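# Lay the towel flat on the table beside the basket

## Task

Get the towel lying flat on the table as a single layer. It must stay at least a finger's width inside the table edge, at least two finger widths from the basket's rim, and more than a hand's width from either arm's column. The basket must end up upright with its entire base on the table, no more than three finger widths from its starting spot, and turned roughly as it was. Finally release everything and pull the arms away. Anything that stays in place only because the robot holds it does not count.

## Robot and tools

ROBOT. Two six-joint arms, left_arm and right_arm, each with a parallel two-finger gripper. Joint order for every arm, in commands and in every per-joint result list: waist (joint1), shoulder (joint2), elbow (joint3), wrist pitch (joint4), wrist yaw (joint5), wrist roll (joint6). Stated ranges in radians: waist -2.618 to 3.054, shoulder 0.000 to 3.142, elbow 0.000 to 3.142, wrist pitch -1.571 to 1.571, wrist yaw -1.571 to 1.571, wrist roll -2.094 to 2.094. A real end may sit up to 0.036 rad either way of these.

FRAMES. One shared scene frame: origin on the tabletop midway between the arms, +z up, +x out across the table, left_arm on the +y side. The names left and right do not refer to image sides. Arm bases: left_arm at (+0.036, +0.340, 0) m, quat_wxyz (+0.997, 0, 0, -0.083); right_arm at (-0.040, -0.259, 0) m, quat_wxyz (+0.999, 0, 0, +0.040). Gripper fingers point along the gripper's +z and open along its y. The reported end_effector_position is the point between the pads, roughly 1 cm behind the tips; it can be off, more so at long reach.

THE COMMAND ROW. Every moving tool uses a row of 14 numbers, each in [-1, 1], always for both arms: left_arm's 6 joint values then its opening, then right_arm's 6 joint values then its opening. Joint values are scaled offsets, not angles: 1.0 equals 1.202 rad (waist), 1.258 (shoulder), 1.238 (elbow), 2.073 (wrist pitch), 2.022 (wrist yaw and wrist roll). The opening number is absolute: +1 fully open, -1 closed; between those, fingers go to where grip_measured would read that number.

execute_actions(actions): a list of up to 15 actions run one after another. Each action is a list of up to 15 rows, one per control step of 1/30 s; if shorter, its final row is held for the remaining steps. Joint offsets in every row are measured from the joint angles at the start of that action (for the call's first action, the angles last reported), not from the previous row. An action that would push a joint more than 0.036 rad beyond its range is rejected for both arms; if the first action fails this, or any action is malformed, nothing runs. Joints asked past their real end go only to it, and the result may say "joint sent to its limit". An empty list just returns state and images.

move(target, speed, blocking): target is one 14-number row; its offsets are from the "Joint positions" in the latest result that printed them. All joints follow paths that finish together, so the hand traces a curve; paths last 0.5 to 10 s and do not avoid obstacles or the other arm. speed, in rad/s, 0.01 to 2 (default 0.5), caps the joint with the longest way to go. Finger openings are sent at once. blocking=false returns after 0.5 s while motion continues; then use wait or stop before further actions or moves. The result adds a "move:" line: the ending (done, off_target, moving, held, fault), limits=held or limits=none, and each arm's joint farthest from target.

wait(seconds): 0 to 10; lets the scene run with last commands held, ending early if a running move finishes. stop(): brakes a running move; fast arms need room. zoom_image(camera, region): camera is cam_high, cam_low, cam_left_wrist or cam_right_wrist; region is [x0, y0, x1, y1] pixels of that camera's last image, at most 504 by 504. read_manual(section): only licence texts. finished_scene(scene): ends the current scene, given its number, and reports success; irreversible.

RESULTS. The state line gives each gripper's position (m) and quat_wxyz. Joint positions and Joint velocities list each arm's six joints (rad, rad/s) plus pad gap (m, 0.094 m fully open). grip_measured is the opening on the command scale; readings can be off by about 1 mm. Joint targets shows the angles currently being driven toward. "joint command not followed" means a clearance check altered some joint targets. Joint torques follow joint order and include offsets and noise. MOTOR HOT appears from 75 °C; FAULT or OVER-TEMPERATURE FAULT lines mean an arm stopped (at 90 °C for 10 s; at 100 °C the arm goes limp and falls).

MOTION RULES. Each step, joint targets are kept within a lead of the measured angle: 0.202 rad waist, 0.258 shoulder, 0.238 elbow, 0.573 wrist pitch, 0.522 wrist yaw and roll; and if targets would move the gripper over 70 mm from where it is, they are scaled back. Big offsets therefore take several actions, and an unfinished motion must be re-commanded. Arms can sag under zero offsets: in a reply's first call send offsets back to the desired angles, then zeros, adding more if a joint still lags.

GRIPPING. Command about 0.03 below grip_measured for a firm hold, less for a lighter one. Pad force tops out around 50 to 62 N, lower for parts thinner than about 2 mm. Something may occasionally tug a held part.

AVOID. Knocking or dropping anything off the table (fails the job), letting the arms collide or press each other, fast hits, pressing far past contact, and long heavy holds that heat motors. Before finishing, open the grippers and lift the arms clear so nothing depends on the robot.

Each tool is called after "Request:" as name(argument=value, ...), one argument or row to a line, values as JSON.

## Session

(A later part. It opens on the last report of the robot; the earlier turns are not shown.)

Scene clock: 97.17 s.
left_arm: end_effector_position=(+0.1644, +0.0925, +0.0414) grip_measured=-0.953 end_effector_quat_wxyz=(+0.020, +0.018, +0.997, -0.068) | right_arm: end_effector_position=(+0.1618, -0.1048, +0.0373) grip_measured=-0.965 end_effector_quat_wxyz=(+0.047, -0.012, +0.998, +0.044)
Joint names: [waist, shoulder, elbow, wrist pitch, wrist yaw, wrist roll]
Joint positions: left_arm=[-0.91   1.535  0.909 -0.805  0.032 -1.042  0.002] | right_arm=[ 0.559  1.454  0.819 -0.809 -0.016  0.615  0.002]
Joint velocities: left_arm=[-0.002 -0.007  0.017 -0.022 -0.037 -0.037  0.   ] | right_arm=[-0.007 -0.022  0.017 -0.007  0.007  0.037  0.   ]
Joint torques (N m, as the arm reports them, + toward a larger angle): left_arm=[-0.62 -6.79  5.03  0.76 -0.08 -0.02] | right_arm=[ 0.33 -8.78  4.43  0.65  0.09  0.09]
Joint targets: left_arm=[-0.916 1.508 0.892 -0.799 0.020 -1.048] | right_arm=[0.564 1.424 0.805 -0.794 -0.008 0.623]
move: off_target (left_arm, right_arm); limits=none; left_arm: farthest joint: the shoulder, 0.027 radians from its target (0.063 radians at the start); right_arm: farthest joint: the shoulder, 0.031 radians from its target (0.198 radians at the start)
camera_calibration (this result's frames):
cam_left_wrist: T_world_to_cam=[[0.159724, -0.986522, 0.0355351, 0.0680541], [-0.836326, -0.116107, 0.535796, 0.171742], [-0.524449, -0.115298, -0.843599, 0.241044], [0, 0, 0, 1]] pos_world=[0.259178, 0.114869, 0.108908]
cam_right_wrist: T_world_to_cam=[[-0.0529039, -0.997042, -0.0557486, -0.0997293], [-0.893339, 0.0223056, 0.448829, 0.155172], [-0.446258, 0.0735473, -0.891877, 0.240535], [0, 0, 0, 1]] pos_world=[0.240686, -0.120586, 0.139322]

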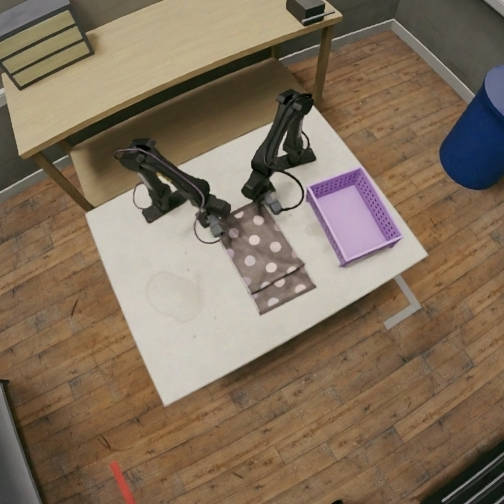

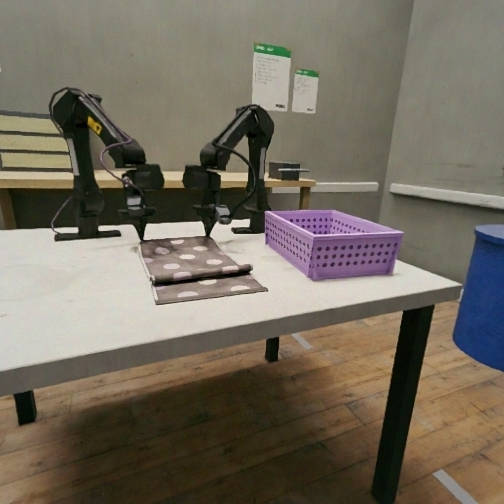

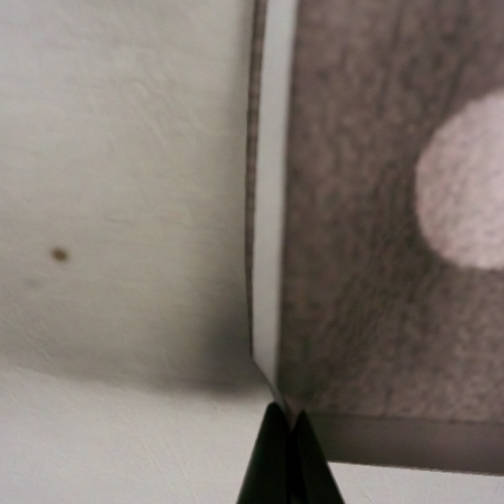

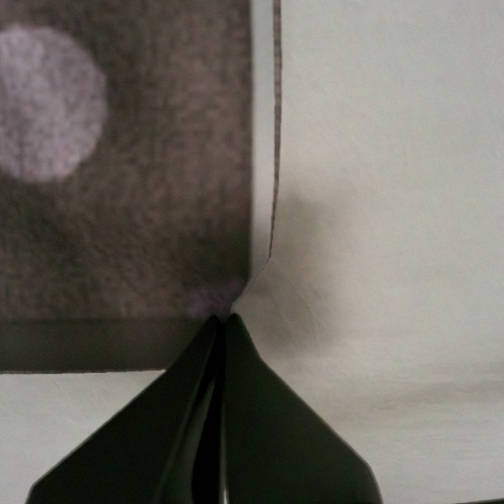

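Request:
move(
  target=[-0.184,-0.097,-0.085,-0.018,-0.02,-0.113,-1,0.152,-0.184,-0.134,-0.033,0.012,0.096,-1],
  speed=0.2,
)

Request:
zoom_image(
  camera="cam_high",
  region=[140, 140, 340, 330],
)

Scene clock: 109.53 s.
left_arm: end_effector_position=(+0.1060, +0.0939, +0.0421) grip_measured=-0.953 end_effector_quat_wxyz=(+0.015, +0.012, +0.997, -0.071) | right_arm: end_effector_position=(+0.1022, -0.1037, +0.0394) grip_measured=-0.965 end_effector_quat_wxyz=(+0.045, -0.006, +0.997, +0.057)
Joint names: [waist, shoulder, elbow, wrist pitch, wrist yaw, wrist roll]
Joint positions: left_arm=[-1.124  1.438  0.823 -0.81   0.012 -1.266  0.002] | right_arm=[ 0.734  1.249  0.67  -0.847 -0.015  0.802  0.002]
Joint velocities: left_arm=[ 0.007  0.007  0.007  0.051  0.007 -0.051 -0.   ] | right_arm=[-0.002  0.012  0.012 -0.007  0.081 -0.051 -0.   ]
Joint torques (N m, as the arm reports them, + toward a larger angle): left_arm=[-0.62 -5.79  4.8   0.42 -0.21 -0.04] | right_arm=[ 0.53 -6.31  4.38  0.26  0.24  0.12]
Joint targets: left_arm=[-1.131 1.413 0.803 -0.842 -0.009 -1.271] | right_arm=[0.741 1.223 0.653 -0.877 0.009 0.809]
move: off_target (left_arm, right_arm); limits=none; left_arm: farthest joint: the wrist pitch, 0.032 radians from its target (0.038 radians at the start); right_arm: farthest joint: the wrist pitch, 0.030 radians from its target (0.070 radians at the start)
camera_calibration (this result's frames):
cam_left_wrist: T_world_to_cam=[[0.169973, -0.984643, 0.0398322, 0.077287], [-0.829227, -0.121072, 0.545641, 0.12202], [-0.532439, -0.125774, -0.837072, 0.212716], [0, 0, 0, 1]] pos_world=[0.201304, 0.117628, 0.108401]
cam_right_wrist: T_world_to_cam=[[-0.0631041, -0.994565, -0.082818, -0.0993381], [-0.89075, 0.0187033, 0.454109, 0.100159], [-0.450092, 0.102426, -0.887089, 0.218891], [0, 0, 0, 1]] pos_world=[0.181469, -0.123092, 0.140466]

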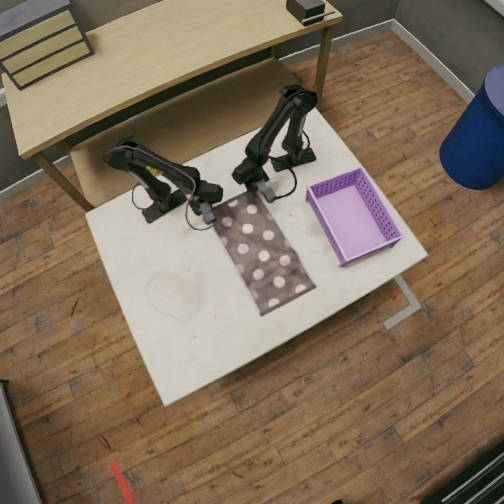

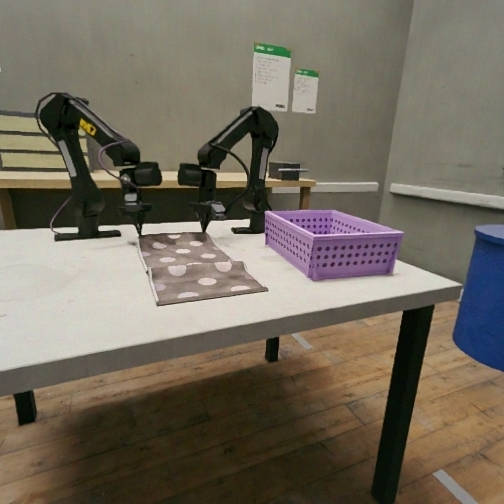

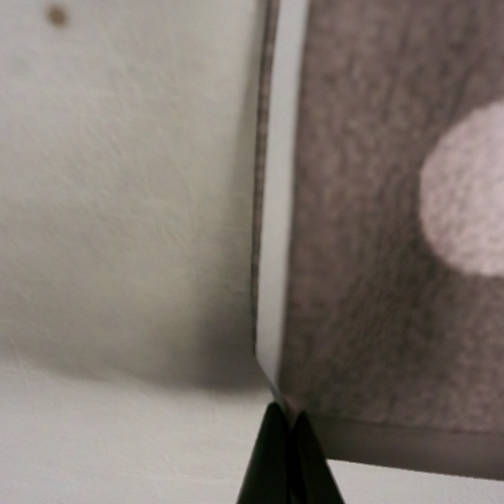

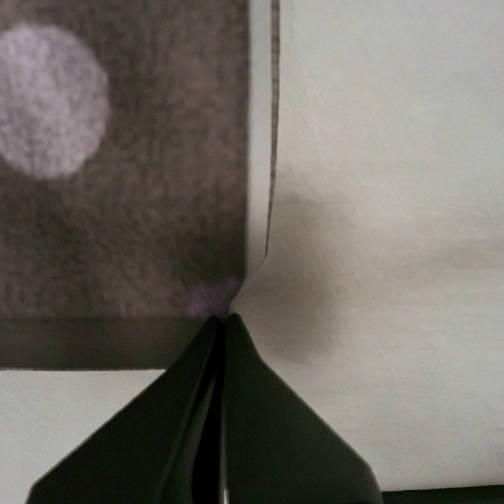

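Region (140, 140, 340, 330) of cam_high's 504x504 image, scaled by 2.520, with more detail than that image has; it fills the top 479 rows of this view, and the rest is white.

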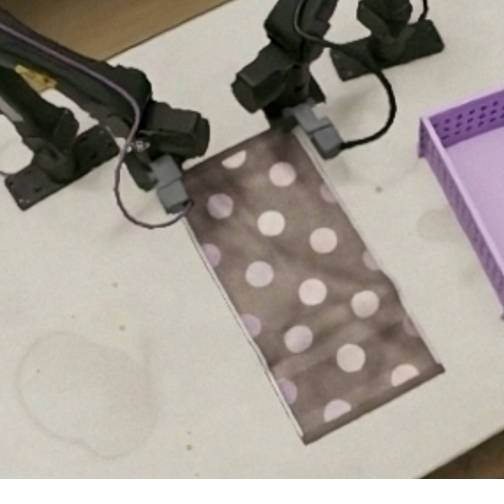

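Request:
execute_actions(
  actions=[
    [[0,0.05,0,0,0,0,-1,0,0.05,0,0,0,0,-1]],
    [[0,0,0,0,0,0,-0.1,0,0,0,0,0,0,-0.1]],
  ],
)

Request:
move(
  target=[0.3,0.15,0.6,-0.15,0,0.3,-0.1,-0.2,0.25,0.75,-0.15,0,-0.2,-0.1],
  speed=0.9,
)

Scene clock: 123.27 s.
left_arm: end_effector_position=(+0.1034, +0.0941, +0.0309) grip_measured=-0.103 end_effector_quat_wxyz=(+0.003, +0.012, +0.998, -0.056) | right_arm: end_effector_position=(+0.0987, -0.1048, +0.0296) grip_measured=-0.101 end_effector_quat_wxyz=(+0.025, -0.006, +0.999, +0.043)
Joint names: [waist, shoulder, elbow, wrist pitch, wrist yaw, wrist roll]
Joint positions: left_arm=[-1.124  1.488  0.823 -0.797  0.026 -1.266  0.042] | right_arm=[ 0.734  1.302  0.67  -0.842 -0.024  0.802  0.042]
Joint velocities: left_arm=[-0.022  0.002 -0.022 -0.007 -0.007 -0.051  0.001] | right_arm=[-0.007  0.002  0.032 -0.007  0.051 -0.007  0.   ]
Joint torques (N m, as the arm reports them, + toward a larger angle): left_arm=[ 0.01 -4.43  6.14  0.65  0.01 -0.03] | right_arm=[-0.02 -4.37  5.37  0.46  0.   -0.01]
Joint targets: left_arm=[-1.124 1.488 0.823 -0.798 0.022 -1.266] | right_arm=[0.734 1.302 0.670 -0.842 -0.024 0.802]
camera_calibration (this result's frames):
cam_left_wrist: T_world_to_cam=[[0.169523, -0.985514, 0.00494606, 0.0795536], [-0.816435, -0.137624, 0.560797, 0.125772], [-0.551993, -0.0991062, -0.827938, 0.2012], [0, 0, 0, 1]] pos_world=[0.200259, 0.115651, 0.095655]
cam_right_wrist: T_world_to_cam=[[-0.0649996, -0.996501, -0.0525389, -0.102352], [-0.871926, 0.0311107, 0.488648, 0.0999741], [-0.485304, 0.0775719, -0.870898, 0.209143], [0, 0, 0, 1]] pos_world=[0.182015, -0.121328, 0.127913]

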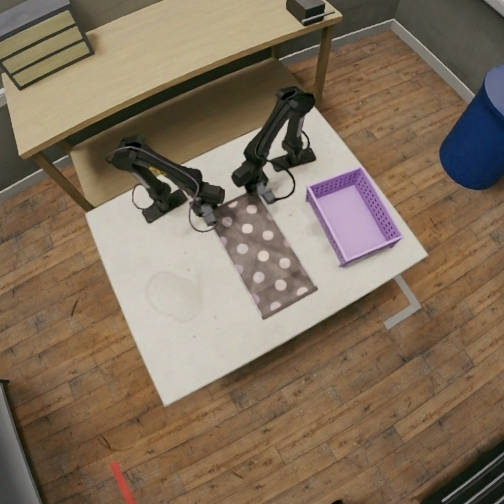

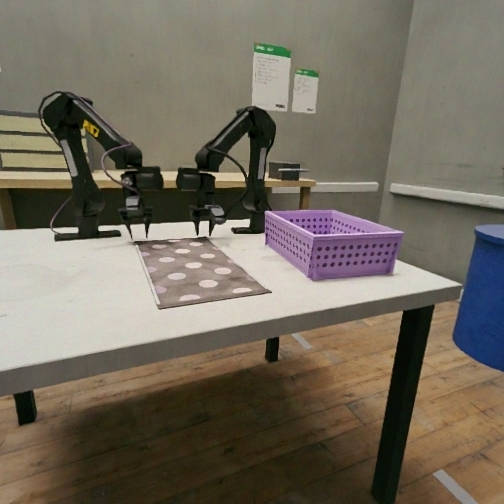

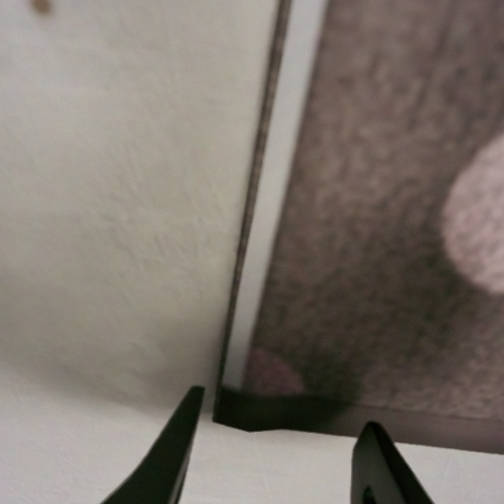

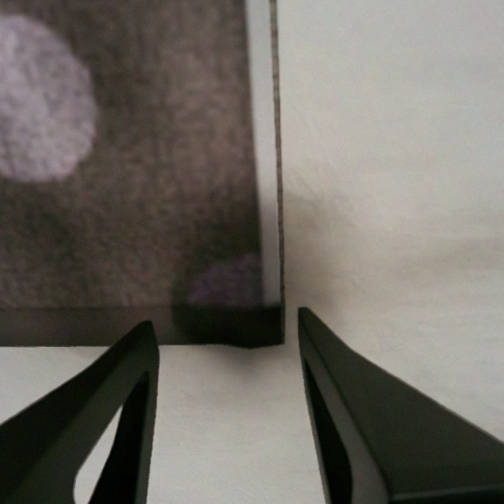

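Scene clock: 125.47 s.
left_arm: end_effector_position=(+0.2600, +0.0276, +0.1847) grip_measured=-0.103 end_effector_quat_wxyz=(+0.117, +0.134, +0.973, -0.147) | right_arm: end_effector_position=(+0.2692, -0.0506, +0.2070) grip_measured=-0.101 end_effector_quat_wxyz=(+0.172, -0.086, +0.976, +0.106)
Joint names: [waist, shoulder, elbow, wrist pitch, wrist yaw, wrist roll]
Joint positions: left_arm=[-0.769  1.658  1.553 -1.09   0.036 -0.669  0.042] | right_arm=[ 0.5    1.6    1.571 -1.135 -0.024  0.407  0.042]
Joint velocities: left_arm=[-0.022 -0.017 -0.007 -0.066 -0.022 -0.037  0.   ] | right_arm=[ 0.002  0.007  0.002 -0.066  0.007 -0.051  0.001]
Joint torques (N m, as the arm reports them, + toward a larger angle): left_arm=[ 0.48 -5.5   7.89  0.94 -0.1   0.1 ] | right_arm=[-0.43 -7.13  7.81  0.78  0.   -0.11]
Joint targets: left_arm=[-0.763 1.676 1.566 -1.108 0.026 -0.660] | right_arm=[0.494 1.617 1.599 -1.153 -0.024 0.398]
move: off_target (right_arm); limits=held; held on 10 of 66 steps (left_arm); left_arm: farthest joint: the shoulder, 0.019 radians from its target (0.189 radians at the start); right_arm: farthest joint: the elbow, 0.028 radians from its target (0.928 radians at the start)
joint command not followed: on one or more control steps a check withheld the commanded joint targets of the left arm, and it was not sent them on those steps.
cause: the commanded joint targets would bring a part of the robot too close to another arm (this arm's wrist (the part past the wrist pitch) and the other arm's wrist (the part past the wrist pitch)); next, command targets that bring no part of the robot closer to that arm.
camera_calibration (this result's frames):
cam_left_wrist: T_world_to_cam=[[-0.086236, -0.975764, 0.201119, 0.0167236], [-0.925177, 0.153326, 0.347187, 0.217886], [-0.369609, -0.15613, -0.915976, 0.378781], [0, 0, 0, 1]] pos_world=[0.343026, 0.0420501, 0.267944]
cam_right_wrist: T_world_to_cam=[[0.120933, -0.978126, -0.169249, -0.0529204], [-0.96789, -0.15404, 0.198647, 0.236704], [-0.220373, 0.139791, -0.965347, 0.393598], [0, 0, 0, 1]] pos_world=[0.322242, -0.0703224, 0.323981]

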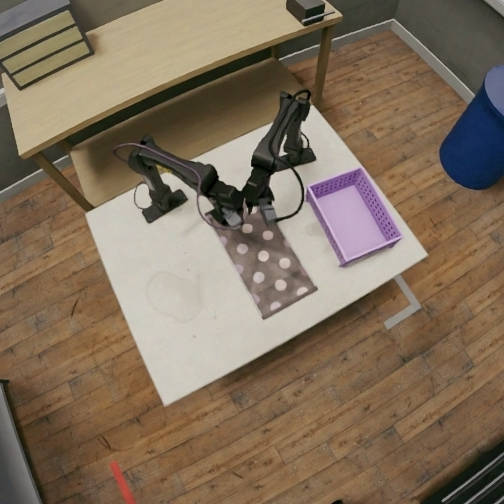

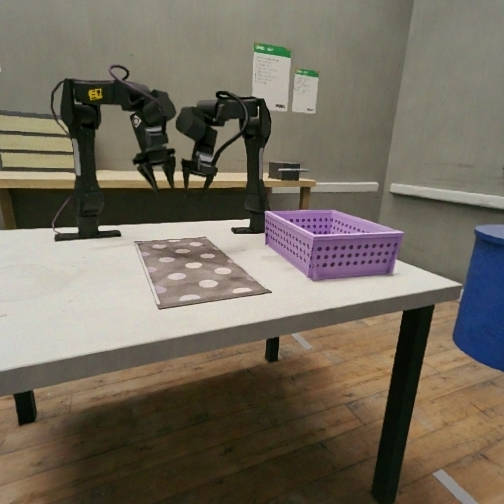

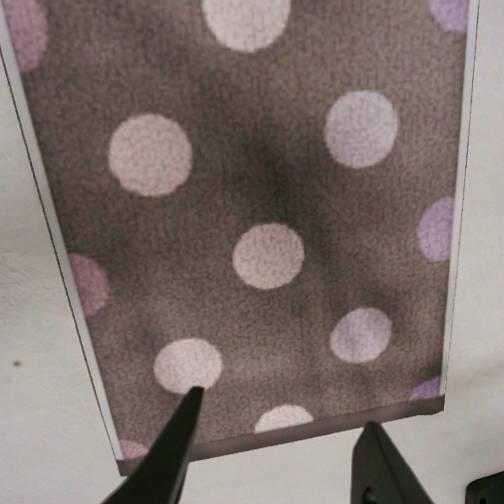

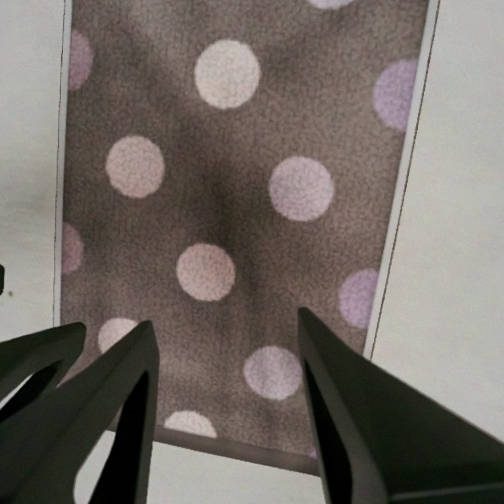

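Request:
move(
  target=[0.3,0,0,0,0,0,-0.1,-0.2,0,0,0,0,0,-0.1],
  speed=0.8,
)

Request:
move(
  target=[0.13,0.548,0.43,0.165,-0.02,0.33,-0.1,-0.095,0.735,0.67,0.128,0.015,-0.2,-0.1],
  speed=0.8,
)

Scene clock: 132.93 s.
left_arm: end_effector_position=(+0.3558, +0.1270, +0.1846) grip_measured=-0.103 end_effector_quat_wxyz=(+0.141, -0.044, +0.981, -0.125) | right_arm: end_effector_position=(+0.3096, -0.1294, +0.2070) grip_measured=-0.101 end_effector_quat_wxyz=(+0.183, +0.030, +0.979, +0.086)
Joint names: [waist, shoulder, elbow, wrist pitch, wrist yaw, wrist roll]
Joint positions: left_arm=[-0.405  1.658  1.553 -1.09   0.04  -0.668  0.042] | right_arm=[ 0.26   1.6    1.571 -1.135 -0.026  0.407  0.042]
Joint velocities: left_arm=[-0.007 -0.002  0.017 -0.007 -0.022 -0.051  0.001] | right_arm=[-0.012 -0.017 -0.022  0.066 -0.007 -0.037  0.   ]
Joint torques (N m, as the arm reports them, + toward a larger angle): left_arm=[-0.15 -6.82  7.01  1.1   0.    0.02] | right_arm=[ 0.03 -8.57  5.98  0.95 -0.01  0.  ]
Joint targets: left_arm=[-0.408 1.658 1.553 -1.090 0.036 -0.669] | right_arm=[0.259 1.600 1.571 -1.135 -0.025 0.407]
move: done; limits=none; left_arm: farthest joint: the wrist yaw, 0.004 radians from its target (0.000 radians at the start); right_arm: farthest joint: the wrist yaw, 0.002 radians from its target (0.000 radians at the start)
camera_calibration (this result's frames):
cam_left_wrist: T_world_to_cam=[[0.265124, -0.9426, 0.203014, -0.00752199], [-0.918651, -0.182975, 0.350144, 0.331173], [-0.292899, -0.27933, -0.914431, 0.417768], [0, 0, 0, 1]] pos_world=[0.42859, 0.170201, 0.267589]
cam_right_wrist: T_world_to_cam=[[-0.1136, -0.978735, -0.1708, -0.0619895], [-0.976773, 0.0785843, 0.199348, 0.296379], [-0.181687, 0.189479, -0.964929, 0.407884], [0, 0, 0, 1]] pos_world=[0.35656, -0.161247, 0.323909]

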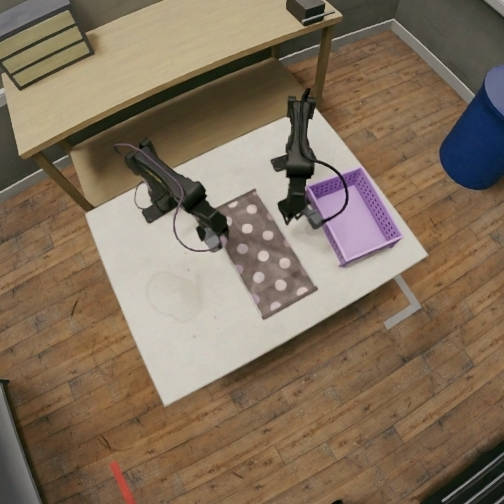

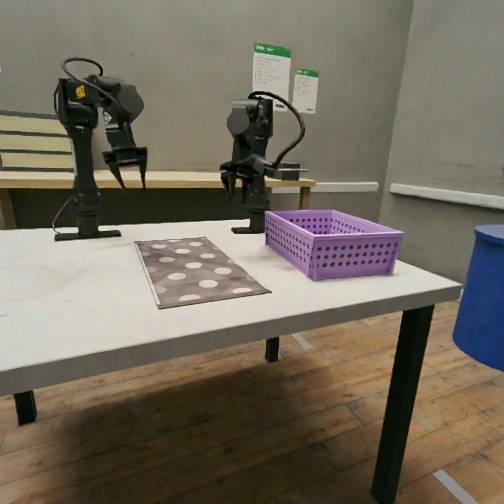

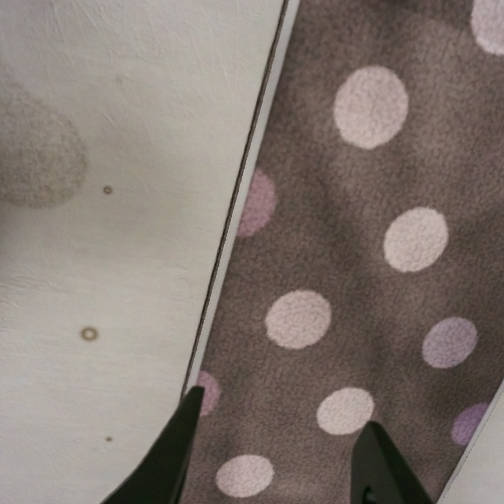

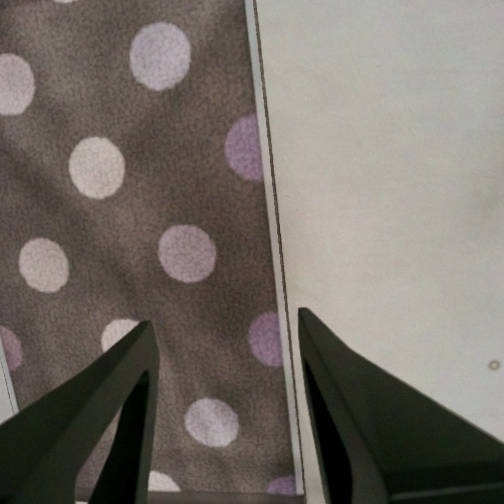

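Scene clock: 134.93 s.
left_arm: end_effector_position=(+0.5659, +0.1038, +0.0805) grip_measured=-0.103 end_effector_quat_wxyz=(+0.251, +0.198, +0.946, -0.058) | right_arm: end_effector_position=(+0.5545, -0.1175, +0.0692) grip_measured=-0.101 end_effector_quat_wxyz=(+0.251, -0.107, +0.962, +0.034)
Joint names: [waist, shoulder, elbow, wrist pitch, wrist yaw, wrist roll]
Joint positions: left_arm=[-0.253  2.345  2.06  -0.766  0.007 -0.008  0.042] | right_arm=[ 0.151  2.539  2.368 -0.889 -0.007  0.011  0.042]
Joint velocities: left_arm=[-0.007 -0.017  0.012 -0.037  0.051 -0.007 -0.   ] | right_arm=[-0.002  0.007  0.002  0.022 -0.022  0.007  0.   ]
Joint torques (N m, as the arm reports them, + toward a larger angle): left_arm=[  0.2  -12.18   9.03   1.51  -0.06   0.05] | right_arm=[ -0.31 -19.08   8.25   1.28   0.11  -0.1 ]
Joint targets: left_arm=[-0.249 2.347 2.086 -0.748 -0.000 -0.001] | right_arm=[0.147 2.525 2.400 -0.870 0.004 0.002]
move: off_target (left_arm, right_arm); limits=none; left_arm: farthest joint: the elbow, 0.025 radians from its target (0.532 radians at the start); right_arm: farthest joint: the elbow, 0.032 radians from its target (0.830 radians at the start)
camera_calibration (this result's frames):
cam_left_wrist: T_world_to_cam=[[-0.191819, -0.981333, 0.0138391, 0.21389], [-0.978504, 0.192316, 0.0744623, 0.573489], [-0.0757338, 0.000741621, -0.997128, 0.232299], [0, 0, 0, 1]] pos_world=[0.619782, 0.0994342, 0.185968]
cam_right_wrist: T_world_to_cam=[[0.137685, -0.990336, -0.0166747, -0.197465], [-0.989358, -0.13831, 0.0451802, 0.554308], [-0.0470499, 0.0102766, -0.99884, 0.223721], [0, 0, 0, 1]] pos_world=[0.586123, -0.121189, 0.195125]

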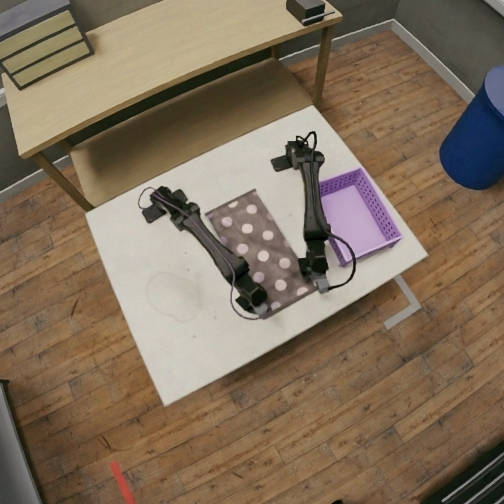

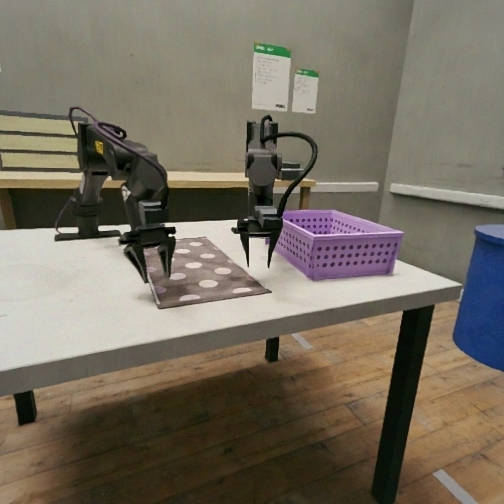

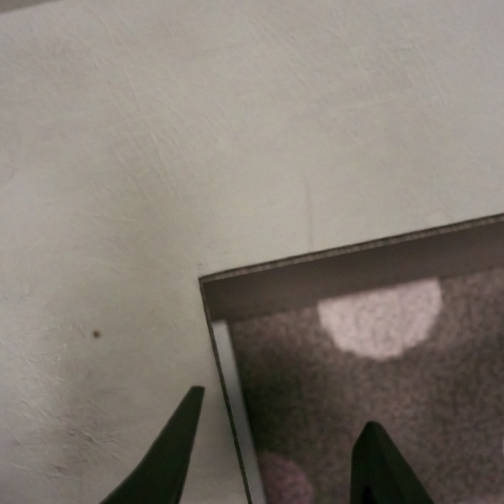

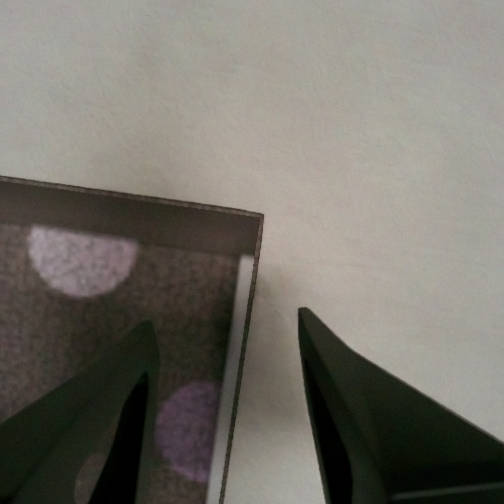

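Request:
move(
  target=[0.022,0.075,-0.085,0.087,0,0,-0.1,0.004,0.01,-0.21,0.183,0,0,-0.1],
  speed=0.25,
)

Scene clock: 144.37 s.
left_arm: end_effector_position=(+0.5803, +0.1085, +0.0344) grip_measured=-0.103 end_effector_quat_wxyz=(+0.261, +0.190, +0.945, -0.058) | right_arm: end_effector_position=(+0.5797, -0.1116, +0.0288) grip_measured=-0.101 end_effector_quat_wxyz=(+0.317, -0.105, +0.942, +0.042)
Joint names: [waist, shoulder, elbow, wrist pitch, wrist yaw, wrist roll]
Joint positions: left_arm=[-0.235  2.407  1.975 -0.598  0.009 -0.007  0.042] | right_arm=[ 0.151  2.539  2.133 -0.514 -0.007  0.01   0.042]
Joint velocities: left_arm=[ 0.012 -0.002  0.007  0.037  0.007 -0.037 -0.   ] | right_arm=[ 0.007 -0.012 -0.037 -0.051 -0.066 -0.022 -0.001]
Joint torques (N m, as the arm reports them, + toward a larger angle): left_arm=[  0.76 -10.63   5.88   1.5   -0.06   0.04] | right_arm=[  0.3  -16.85   4.77   1.35   0.01   0.  ]
Joint targets: left_arm=[-0.226 2.439 1.955 -0.585 0.007 -0.008] | right_arm=[0.155 2.551 2.108 -0.509 -0.007 0.011]
move: off_target (left_arm, right_arm); limits=none; left_arm: farthest joint: the shoulder, 0.032 radians from its target (0.095 radians at the start); right_arm: farthest joint: the elbow, 0.025 radians from its target (0.260 radians at the start)
camera_calibration (this result's frames):
cam_left_wrist: T_world_to_cam=[[-0.176279, -0.984152, 0.0192506, 0.212962], [-0.982658, 0.177087, 0.054989, 0.594837], [-0.0575266, -0.00922331, -0.998301, 0.177933], [0, 0, 0, 1]] pos_world=[0.632298, 0.10589, 0.140821]
cam_right_wrist: T_world_to_cam=[[0.14108, -0.989576, -0.028895, -0.197303], [-0.98611, -0.137882, -0.0926011, 0.584045], [0.0876518, 0.0415578, -0.995284, 0.109787], [0, 0, 0, 1]] pos_world=[0.594145, -0.11928, 0.157652]

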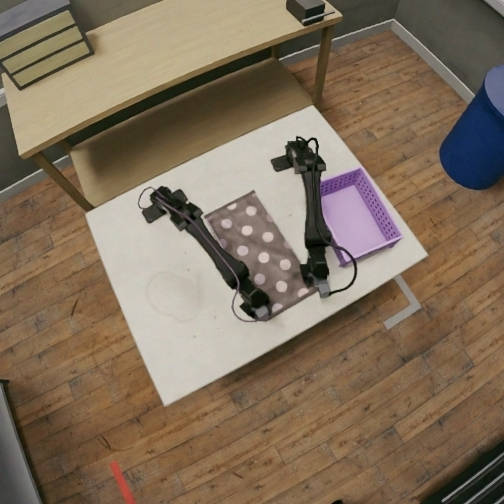

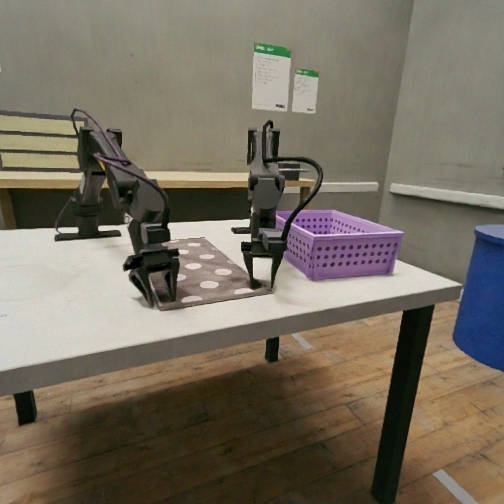

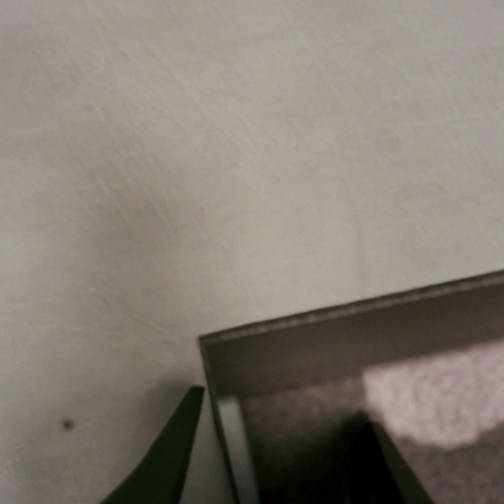

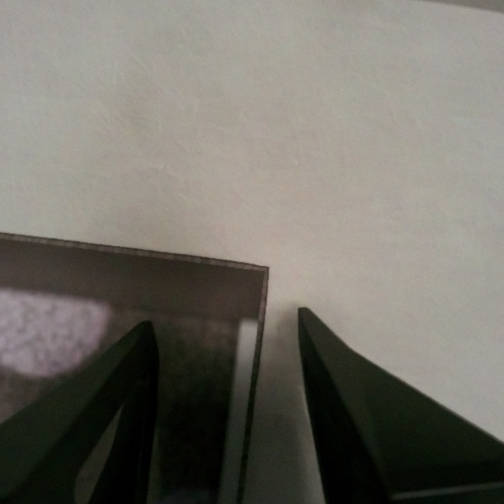

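Good placement. Close and lift slightly.

Request:
execute_actions(
  actions=[
    [[0,0.03,-0.04,0,0,0,-0.3,0,0.02,-0.03,0,0,0,-0.3],[0,0.03,-0.04,0,0,0,-0.35,0,0.02,-0.03,0,0,0,-0.35],[0,0.03,-0.04,0,0,0,-0.4,0,0.02,-0.03,0,0,0,-0.4],[0,0.03,-0.04,0,0,0,-0.45,0,0.02,-0.03,0,0,0,-0.45],[0,0.03,-0.04,0,0,0,-0.5,0,0.02,-0.03,0,0,0,-0.5],[0,0.03,-0.04,0,0,0,-0.55,0,0.02,-0.03,0,0,0,-0.55],[0,0.03,-0.04,0,0,0,-0.6,0,0.02,-0.03,0,0,0,-0.6],[0,0.03,-0.04,0,0,0,-0.65,0,0.02,-0.03,0,0,0,-0.65],[0,0.03,-0.04,0,0,0,-0.7,0,0.02,-0.03,0,0,0,-0.7]],
    [[0,0.03,-0.04,0,0,0,-0.8,0,0.02,-0.03,0,0,0,-0.8],[0,0.03,-0.04,0,0,0,-0.9,0,0.02,-0.03,0,0,0,-0.9],[0,0.03,-0.04,0,0,0,-1,0,0.02,-0.03,0,0,0,-1]],
    [[0,0,0.07,0,0,0,-1,0,0,0.07,0,0,0,-1]],
  ],
)

Scene clock: 153.93 s.
left_arm: end_effector_position=(+0.5965, +0.0961, +0.0565) grip_measured=-0.954 end_effector_quat_wxyz=(+0.297, +0.191, +0.932, -0.078) | right_arm: end_effector_position=(+0.5935, -0.1011, +0.0485) grip_measured=-0.971 end_effector_quat_wxyz=(+0.348, -0.110, +0.929, +0.058)
Joint names: [waist, shoulder, elbow, wrist pitch, wrist yaw, wrist roll]
Joint positions: left_arm=[-0.236  2.41   2.024 -0.561  0.033 -0.008  0.002] | right_arm=[ 0.155  2.546  2.181 -0.486 -0.032  0.01   0.001]
Joint velocities: left_arm=[ 0.012 -0.002  0.012  0.007 -0.051 -0.007  0.001] | right_arm=[-0.002 -0.012 -0.012  0.007  0.022  0.037 -0.002]
Joint torques (N m, as the arm reports them, + toward a larger angle): left_arm=[ -0.24 -13.24   8.63   1.47   0.02   0.  ] | right_arm=[  0.   -18.63   8.18   1.4    0.    -0.02]
Joint targets: left_arm=[-0.236 2.407 2.042 -0.558 0.033 -0.008] | right_arm=[0.155 2.539 2.207 -0.483 -0.031 0.010]
camera_calibration (this result's frames):
cam_left_wrist: T_world_to_cam=[[-0.192802, -0.979541, 0.0576878, 0.210403], [-0.981185, 0.191849, -0.021674, 0.613772], [0.0101632, -0.0607812, -0.998099, 0.16541], [0, 0, 0, 1]] pos_world=[0.641108, 0.0984009, 0.166261]
cam_right_wrist: T_world_to_cam=[[0.163323, -0.985121, -0.0534949, -0.199775], [-0.975249, -0.153019, -0.159609, 0.596183], [0.149048, 0.0782387, -0.98573, 0.0946082], [0, 0, 0, 1]] pos_world=[0.599954, -0.112977, 0.177727]

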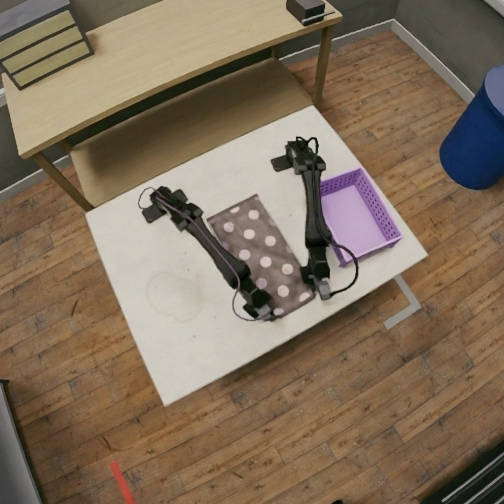

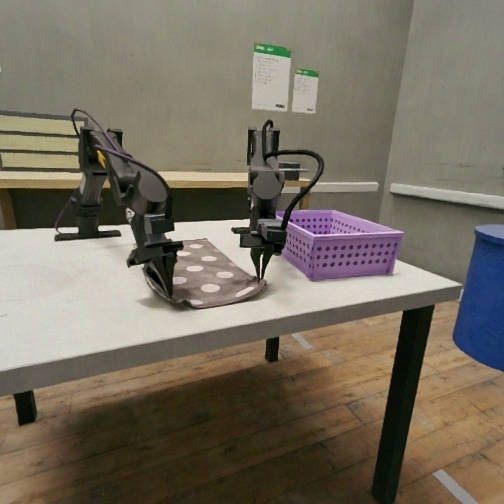

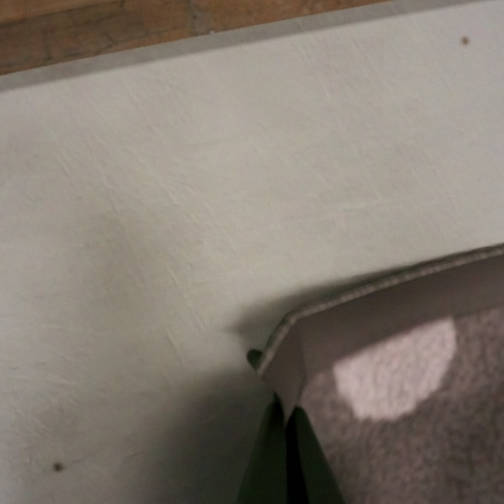

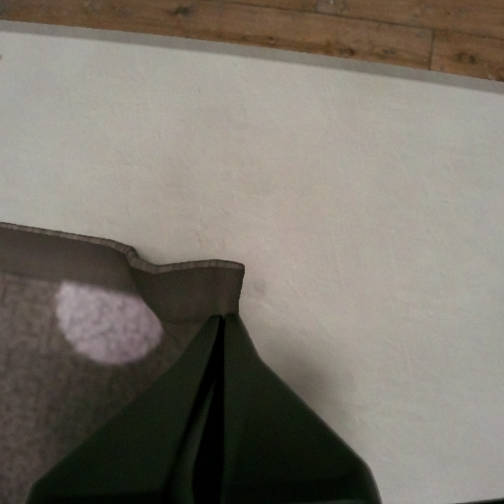

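Request:
execute_actions(
  actions=[],
)

Scene clock: 164.40 s.
left_arm: end_effector_position=(+0.5965, +0.0961, +0.0565) grip_measured=-0.954 end_effector_quat_wxyz=(+0.297, +0.191, +0.932, -0.078) | right_arm: end_effector_position=(+0.5935, -0.1011, +0.0485) grip_measured=-0.971 end_effector_quat_wxyz=(+0.348, -0.110, +0.929, +0.058)
Joint names: [waist, shoulder, elbow, wrist pitch, wrist yaw, wrist roll]
Joint positions: left_arm=[-0.236  2.41   2.024 -0.561  0.033 -0.008  0.002] | right_arm=[ 0.155  2.546  2.181 -0.486 -0.032  0.01   0.001]
Joint velocities: left_arm=[-0.017 -0.012  0.017  0.022 -0.022  0.022 -0.001] | right_arm=[ 0.012  0.002  0.027  0.022  0.007  0.022 -0.   ]
Joint torques (N m, as the arm reports them, + toward a larger angle): left_arm=[  0.11 -13.23   8.54   1.52   0.02   0.04] | right_arm=[ -0.05 -18.75   8.17   1.4   -0.01   0.  ]
Joint targets: left_arm=[-0.236 2.407 2.042 -0.558 0.033 -0.008] | right_arm=[0.155 2.539 2.207 -0.483 -0.031 0.010]
camera_calibration (this result's frames):
cam_left_wrist: T_world_to_cam=[[-0.192802, -0.979541, 0.0576878, 0.210403], [-0.981185, 0.191849, -0.021674, 0.613772], [0.0101632, -0.0607812, -0.998099, 0.16541], [0, 0, 0, 1]] pos_world=[0.641108, 0.0984009, 0.166261]
cam_right_wrist: T_world_to_cam=[[0.163323, -0.985121, -0.0534949, -0.199775], [-0.975249, -0.153019, -0.159609, 0.596183], [0.149048, 0.0782387, -0.98573, 0.0946082], [0, 0, 0, 1]] pos_world=[0.599954, -0.112977, 0.177727]

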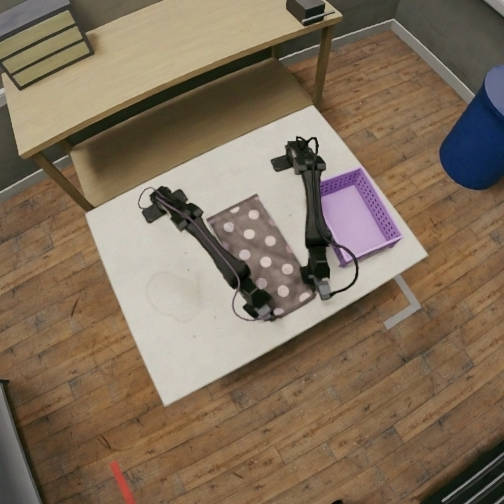

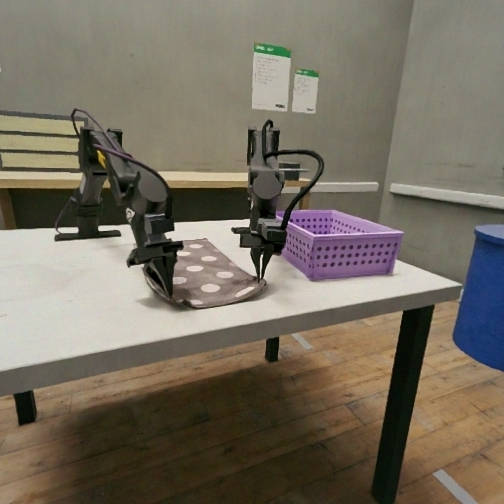

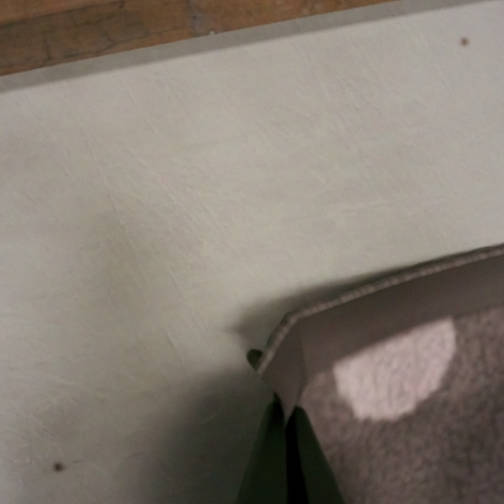

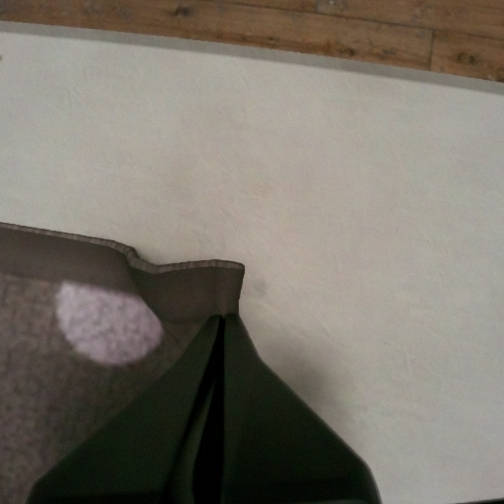

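Request:
move(
  target=[0.035,0.066,0.12,0,0,0,-1,-0.02,0.06,0.12,0,0,0,-1],
  speed=0.1,
)

Scene clock: 169.57 s.
left_arm: end_effector_position=(+0.6250, +0.1028, +0.0652) grip_measured=-0.954 end_effector_quat_wxyz=(+0.323, +0.178, +0.926, -0.081) | right_arm: end_effector_position=(+0.6142, -0.1040, +0.0529) grip_measured=-0.971 end_effector_quat_wxyz=(+0.370, -0.104, +0.921, +0.058)
Joint names: [waist, shoulder, elbow, wrist pitch, wrist yaw, wrist roll]
Joint positions: left_arm=[-0.208  2.476  2.145 -0.561  0.038 -0.008  0.002] | right_arm=[ 0.143  2.614  2.296 -0.486 -0.032  0.01   0.001]
Joint velocities: left_arm=[-0.027 -0.002  0.002 -0.007 -0.051  0.051 -0.   ] | right_arm=[-0.007  0.012  0.002  0.022 -0.051 -0.007 -0.001]
Joint torques (N m, as the arm reports them, + toward a larger angle): left_arm=[  1.12 -12.33   9.27   1.55  -0.04  -0.02] | right_arm=[ -1.   -17.95   8.74   1.42   0.    -0.02]
Joint targets: left_arm=[-0.195 2.493 2.173 -0.561 0.033 -0.008] | right_arm=[0.131 2.621 2.329 -0.486 -0.032 0.010]
move: off_target (left_arm, right_arm); limits=none; left_arm: farthest joint: the elbow, 0.028 radians from its target (0.148 radians at the start); right_arm: farthest joint: the elbow, 0.034 radians from its target (0.149 radians at the start)
camera_calibration (this result's frames):
cam_left_wrist: T_world_to_cam=[[-0.170672, -0.982665, 0.0723911, 0.207518], [-0.983416, 0.165307, -0.0746032, 0.648203], [0.0613432, -0.0839233, -0.994582, 0.144376], [0, 0, 0, 1]] pos_world=[0.664015, 0.108884, 0.17693]
cam_right_wrist: T_world_to_cam=[[0.154561, -0.986356, -0.0566903, -0.200428], [-0.968578, -0.139958, -0.205594, 0.616292], [0.194855, 0.0866857, -0.976994, 0.0683807], [0, 0, 0, 1]] pos_world=[0.614581, -0.117366, 0.182151]

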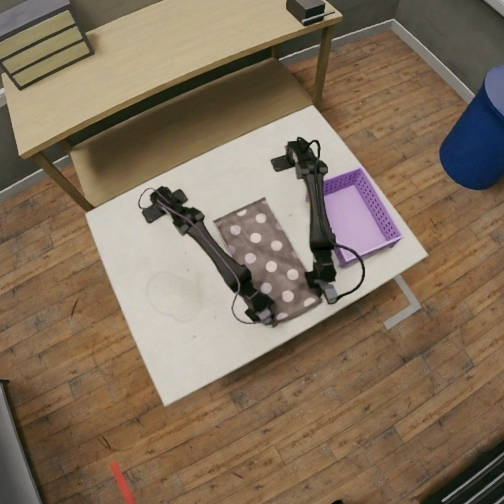

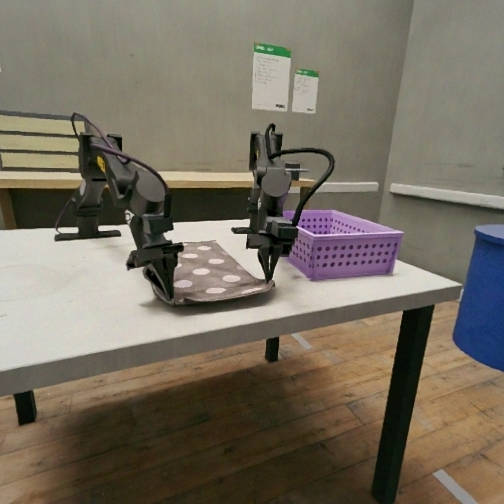

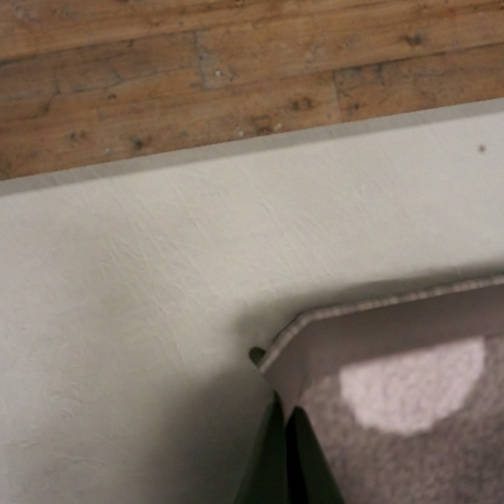

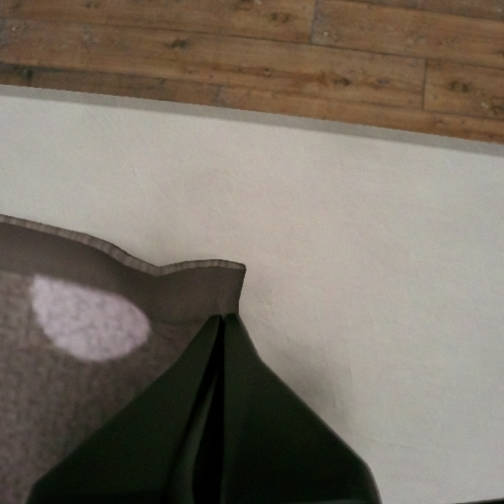

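Request:
move(
  target=[0.008,0.04,0.022,0,0,0,-1,-0.008,0.035,0.027,0.025,0,0,-1],
  speed=0.08,
)

Scene clock: 173.37 s.
left_arm: end_effector_position=(+0.6224, +0.1032, +0.0413) grip_measured=-0.954 end_effector_quat_wxyz=(+0.305, +0.179, +0.932, -0.079) | right_arm: end_effector_position=(+0.6173, -0.1033, +0.0336) grip_measured=-0.971 end_effector_quat_wxyz=(+0.368, -0.104, +0.922, +0.058)
Joint names: [waist, shoulder, elbow, wrist pitch, wrist yaw, wrist roll]
Joint positions: left_arm=[-0.208  2.515  2.145 -0.561  0.041 -0.008  0.002] | right_arm=[ 0.143  2.652  2.296 -0.452 -0.032  0.01   0.001]
Joint velocities: left_arm=[-0.007 -0.002  0.002  0.007 -0.037  0.007  0.   ] | right_arm=[-0.007  0.017 -0.002  0.051  0.037 -0.051 -0.001]
Joint torques (N m, as the arm reports them, + toward a larger angle): left_arm=[  0.77 -12.83   9.24   1.46   0.     0.  ] | right_arm=[ -0.71 -18.46   8.74   1.62   0.    -0.01]
Joint targets: left_arm=[-0.198 2.527 2.172 -0.561 0.038 -0.008] | right_arm=[0.134 2.658 2.329 -0.434 -0.032 0.010]
move: off_target (left_arm, right_arm); limits=none; left_arm: farthest joint: the elbow, 0.027 radians from its target (0.027 radians at the start); right_arm: farthest joint: the elbow, 0.034 radians from its target (0.034 radians at the start)
camera_calibration (this result's frames):
cam_left_wrist: T_world_to_cam=[[-0.17014, -0.983122, 0.0672604, 0.209087], [-0.985125, 0.168023, -0.0360207, 0.642983], [0.0241115, -0.0723884, -0.997085, 0.142929], [0, 0, 0, 1]] pos_world=[0.665547, 0.107869, 0.15161]
cam_right_wrist: T_world_to_cam=[[0.154308, -0.986413, -0.0563839, -0.201172], [-0.969486, -0.140164, -0.201126, 0.615813], [0.190491, 0.0856988, -0.977941, 0.05144], [0, 0, 0, 1]] pos_world=[0.618265, -0.116533, 0.162818]

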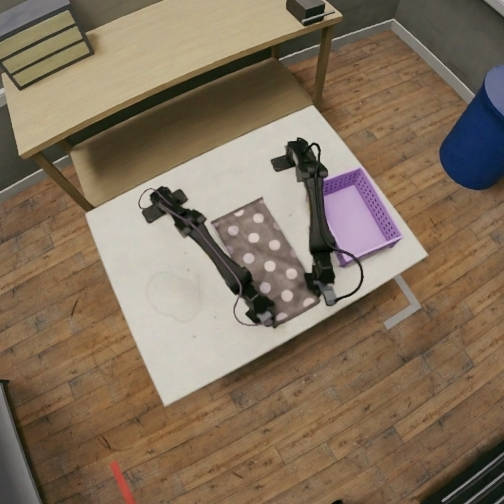

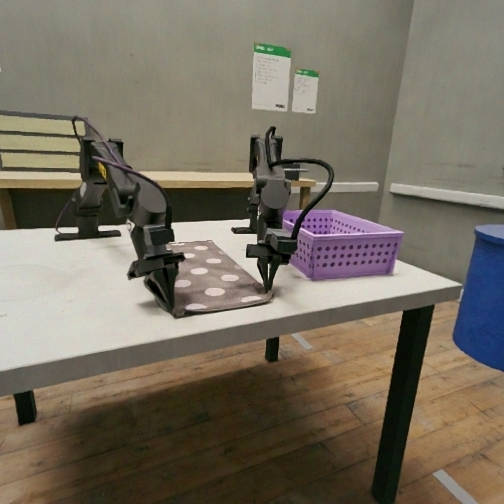

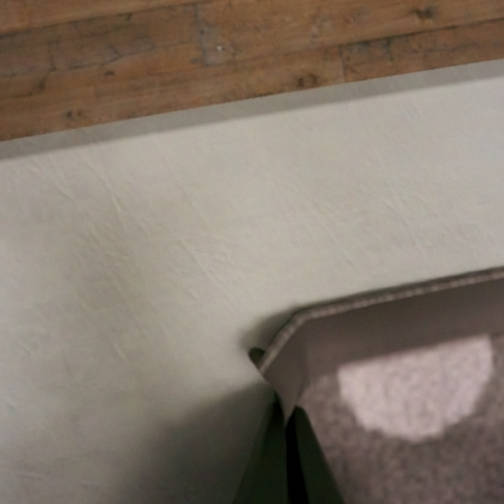

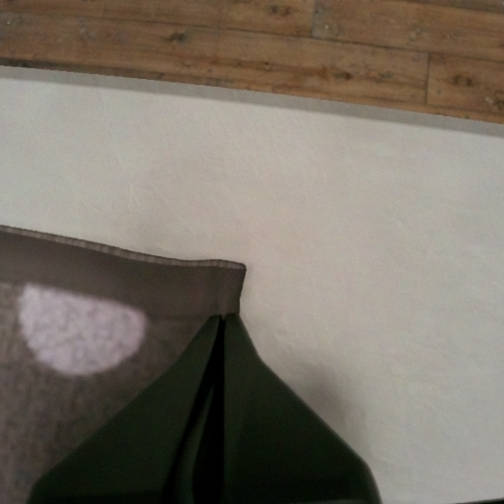

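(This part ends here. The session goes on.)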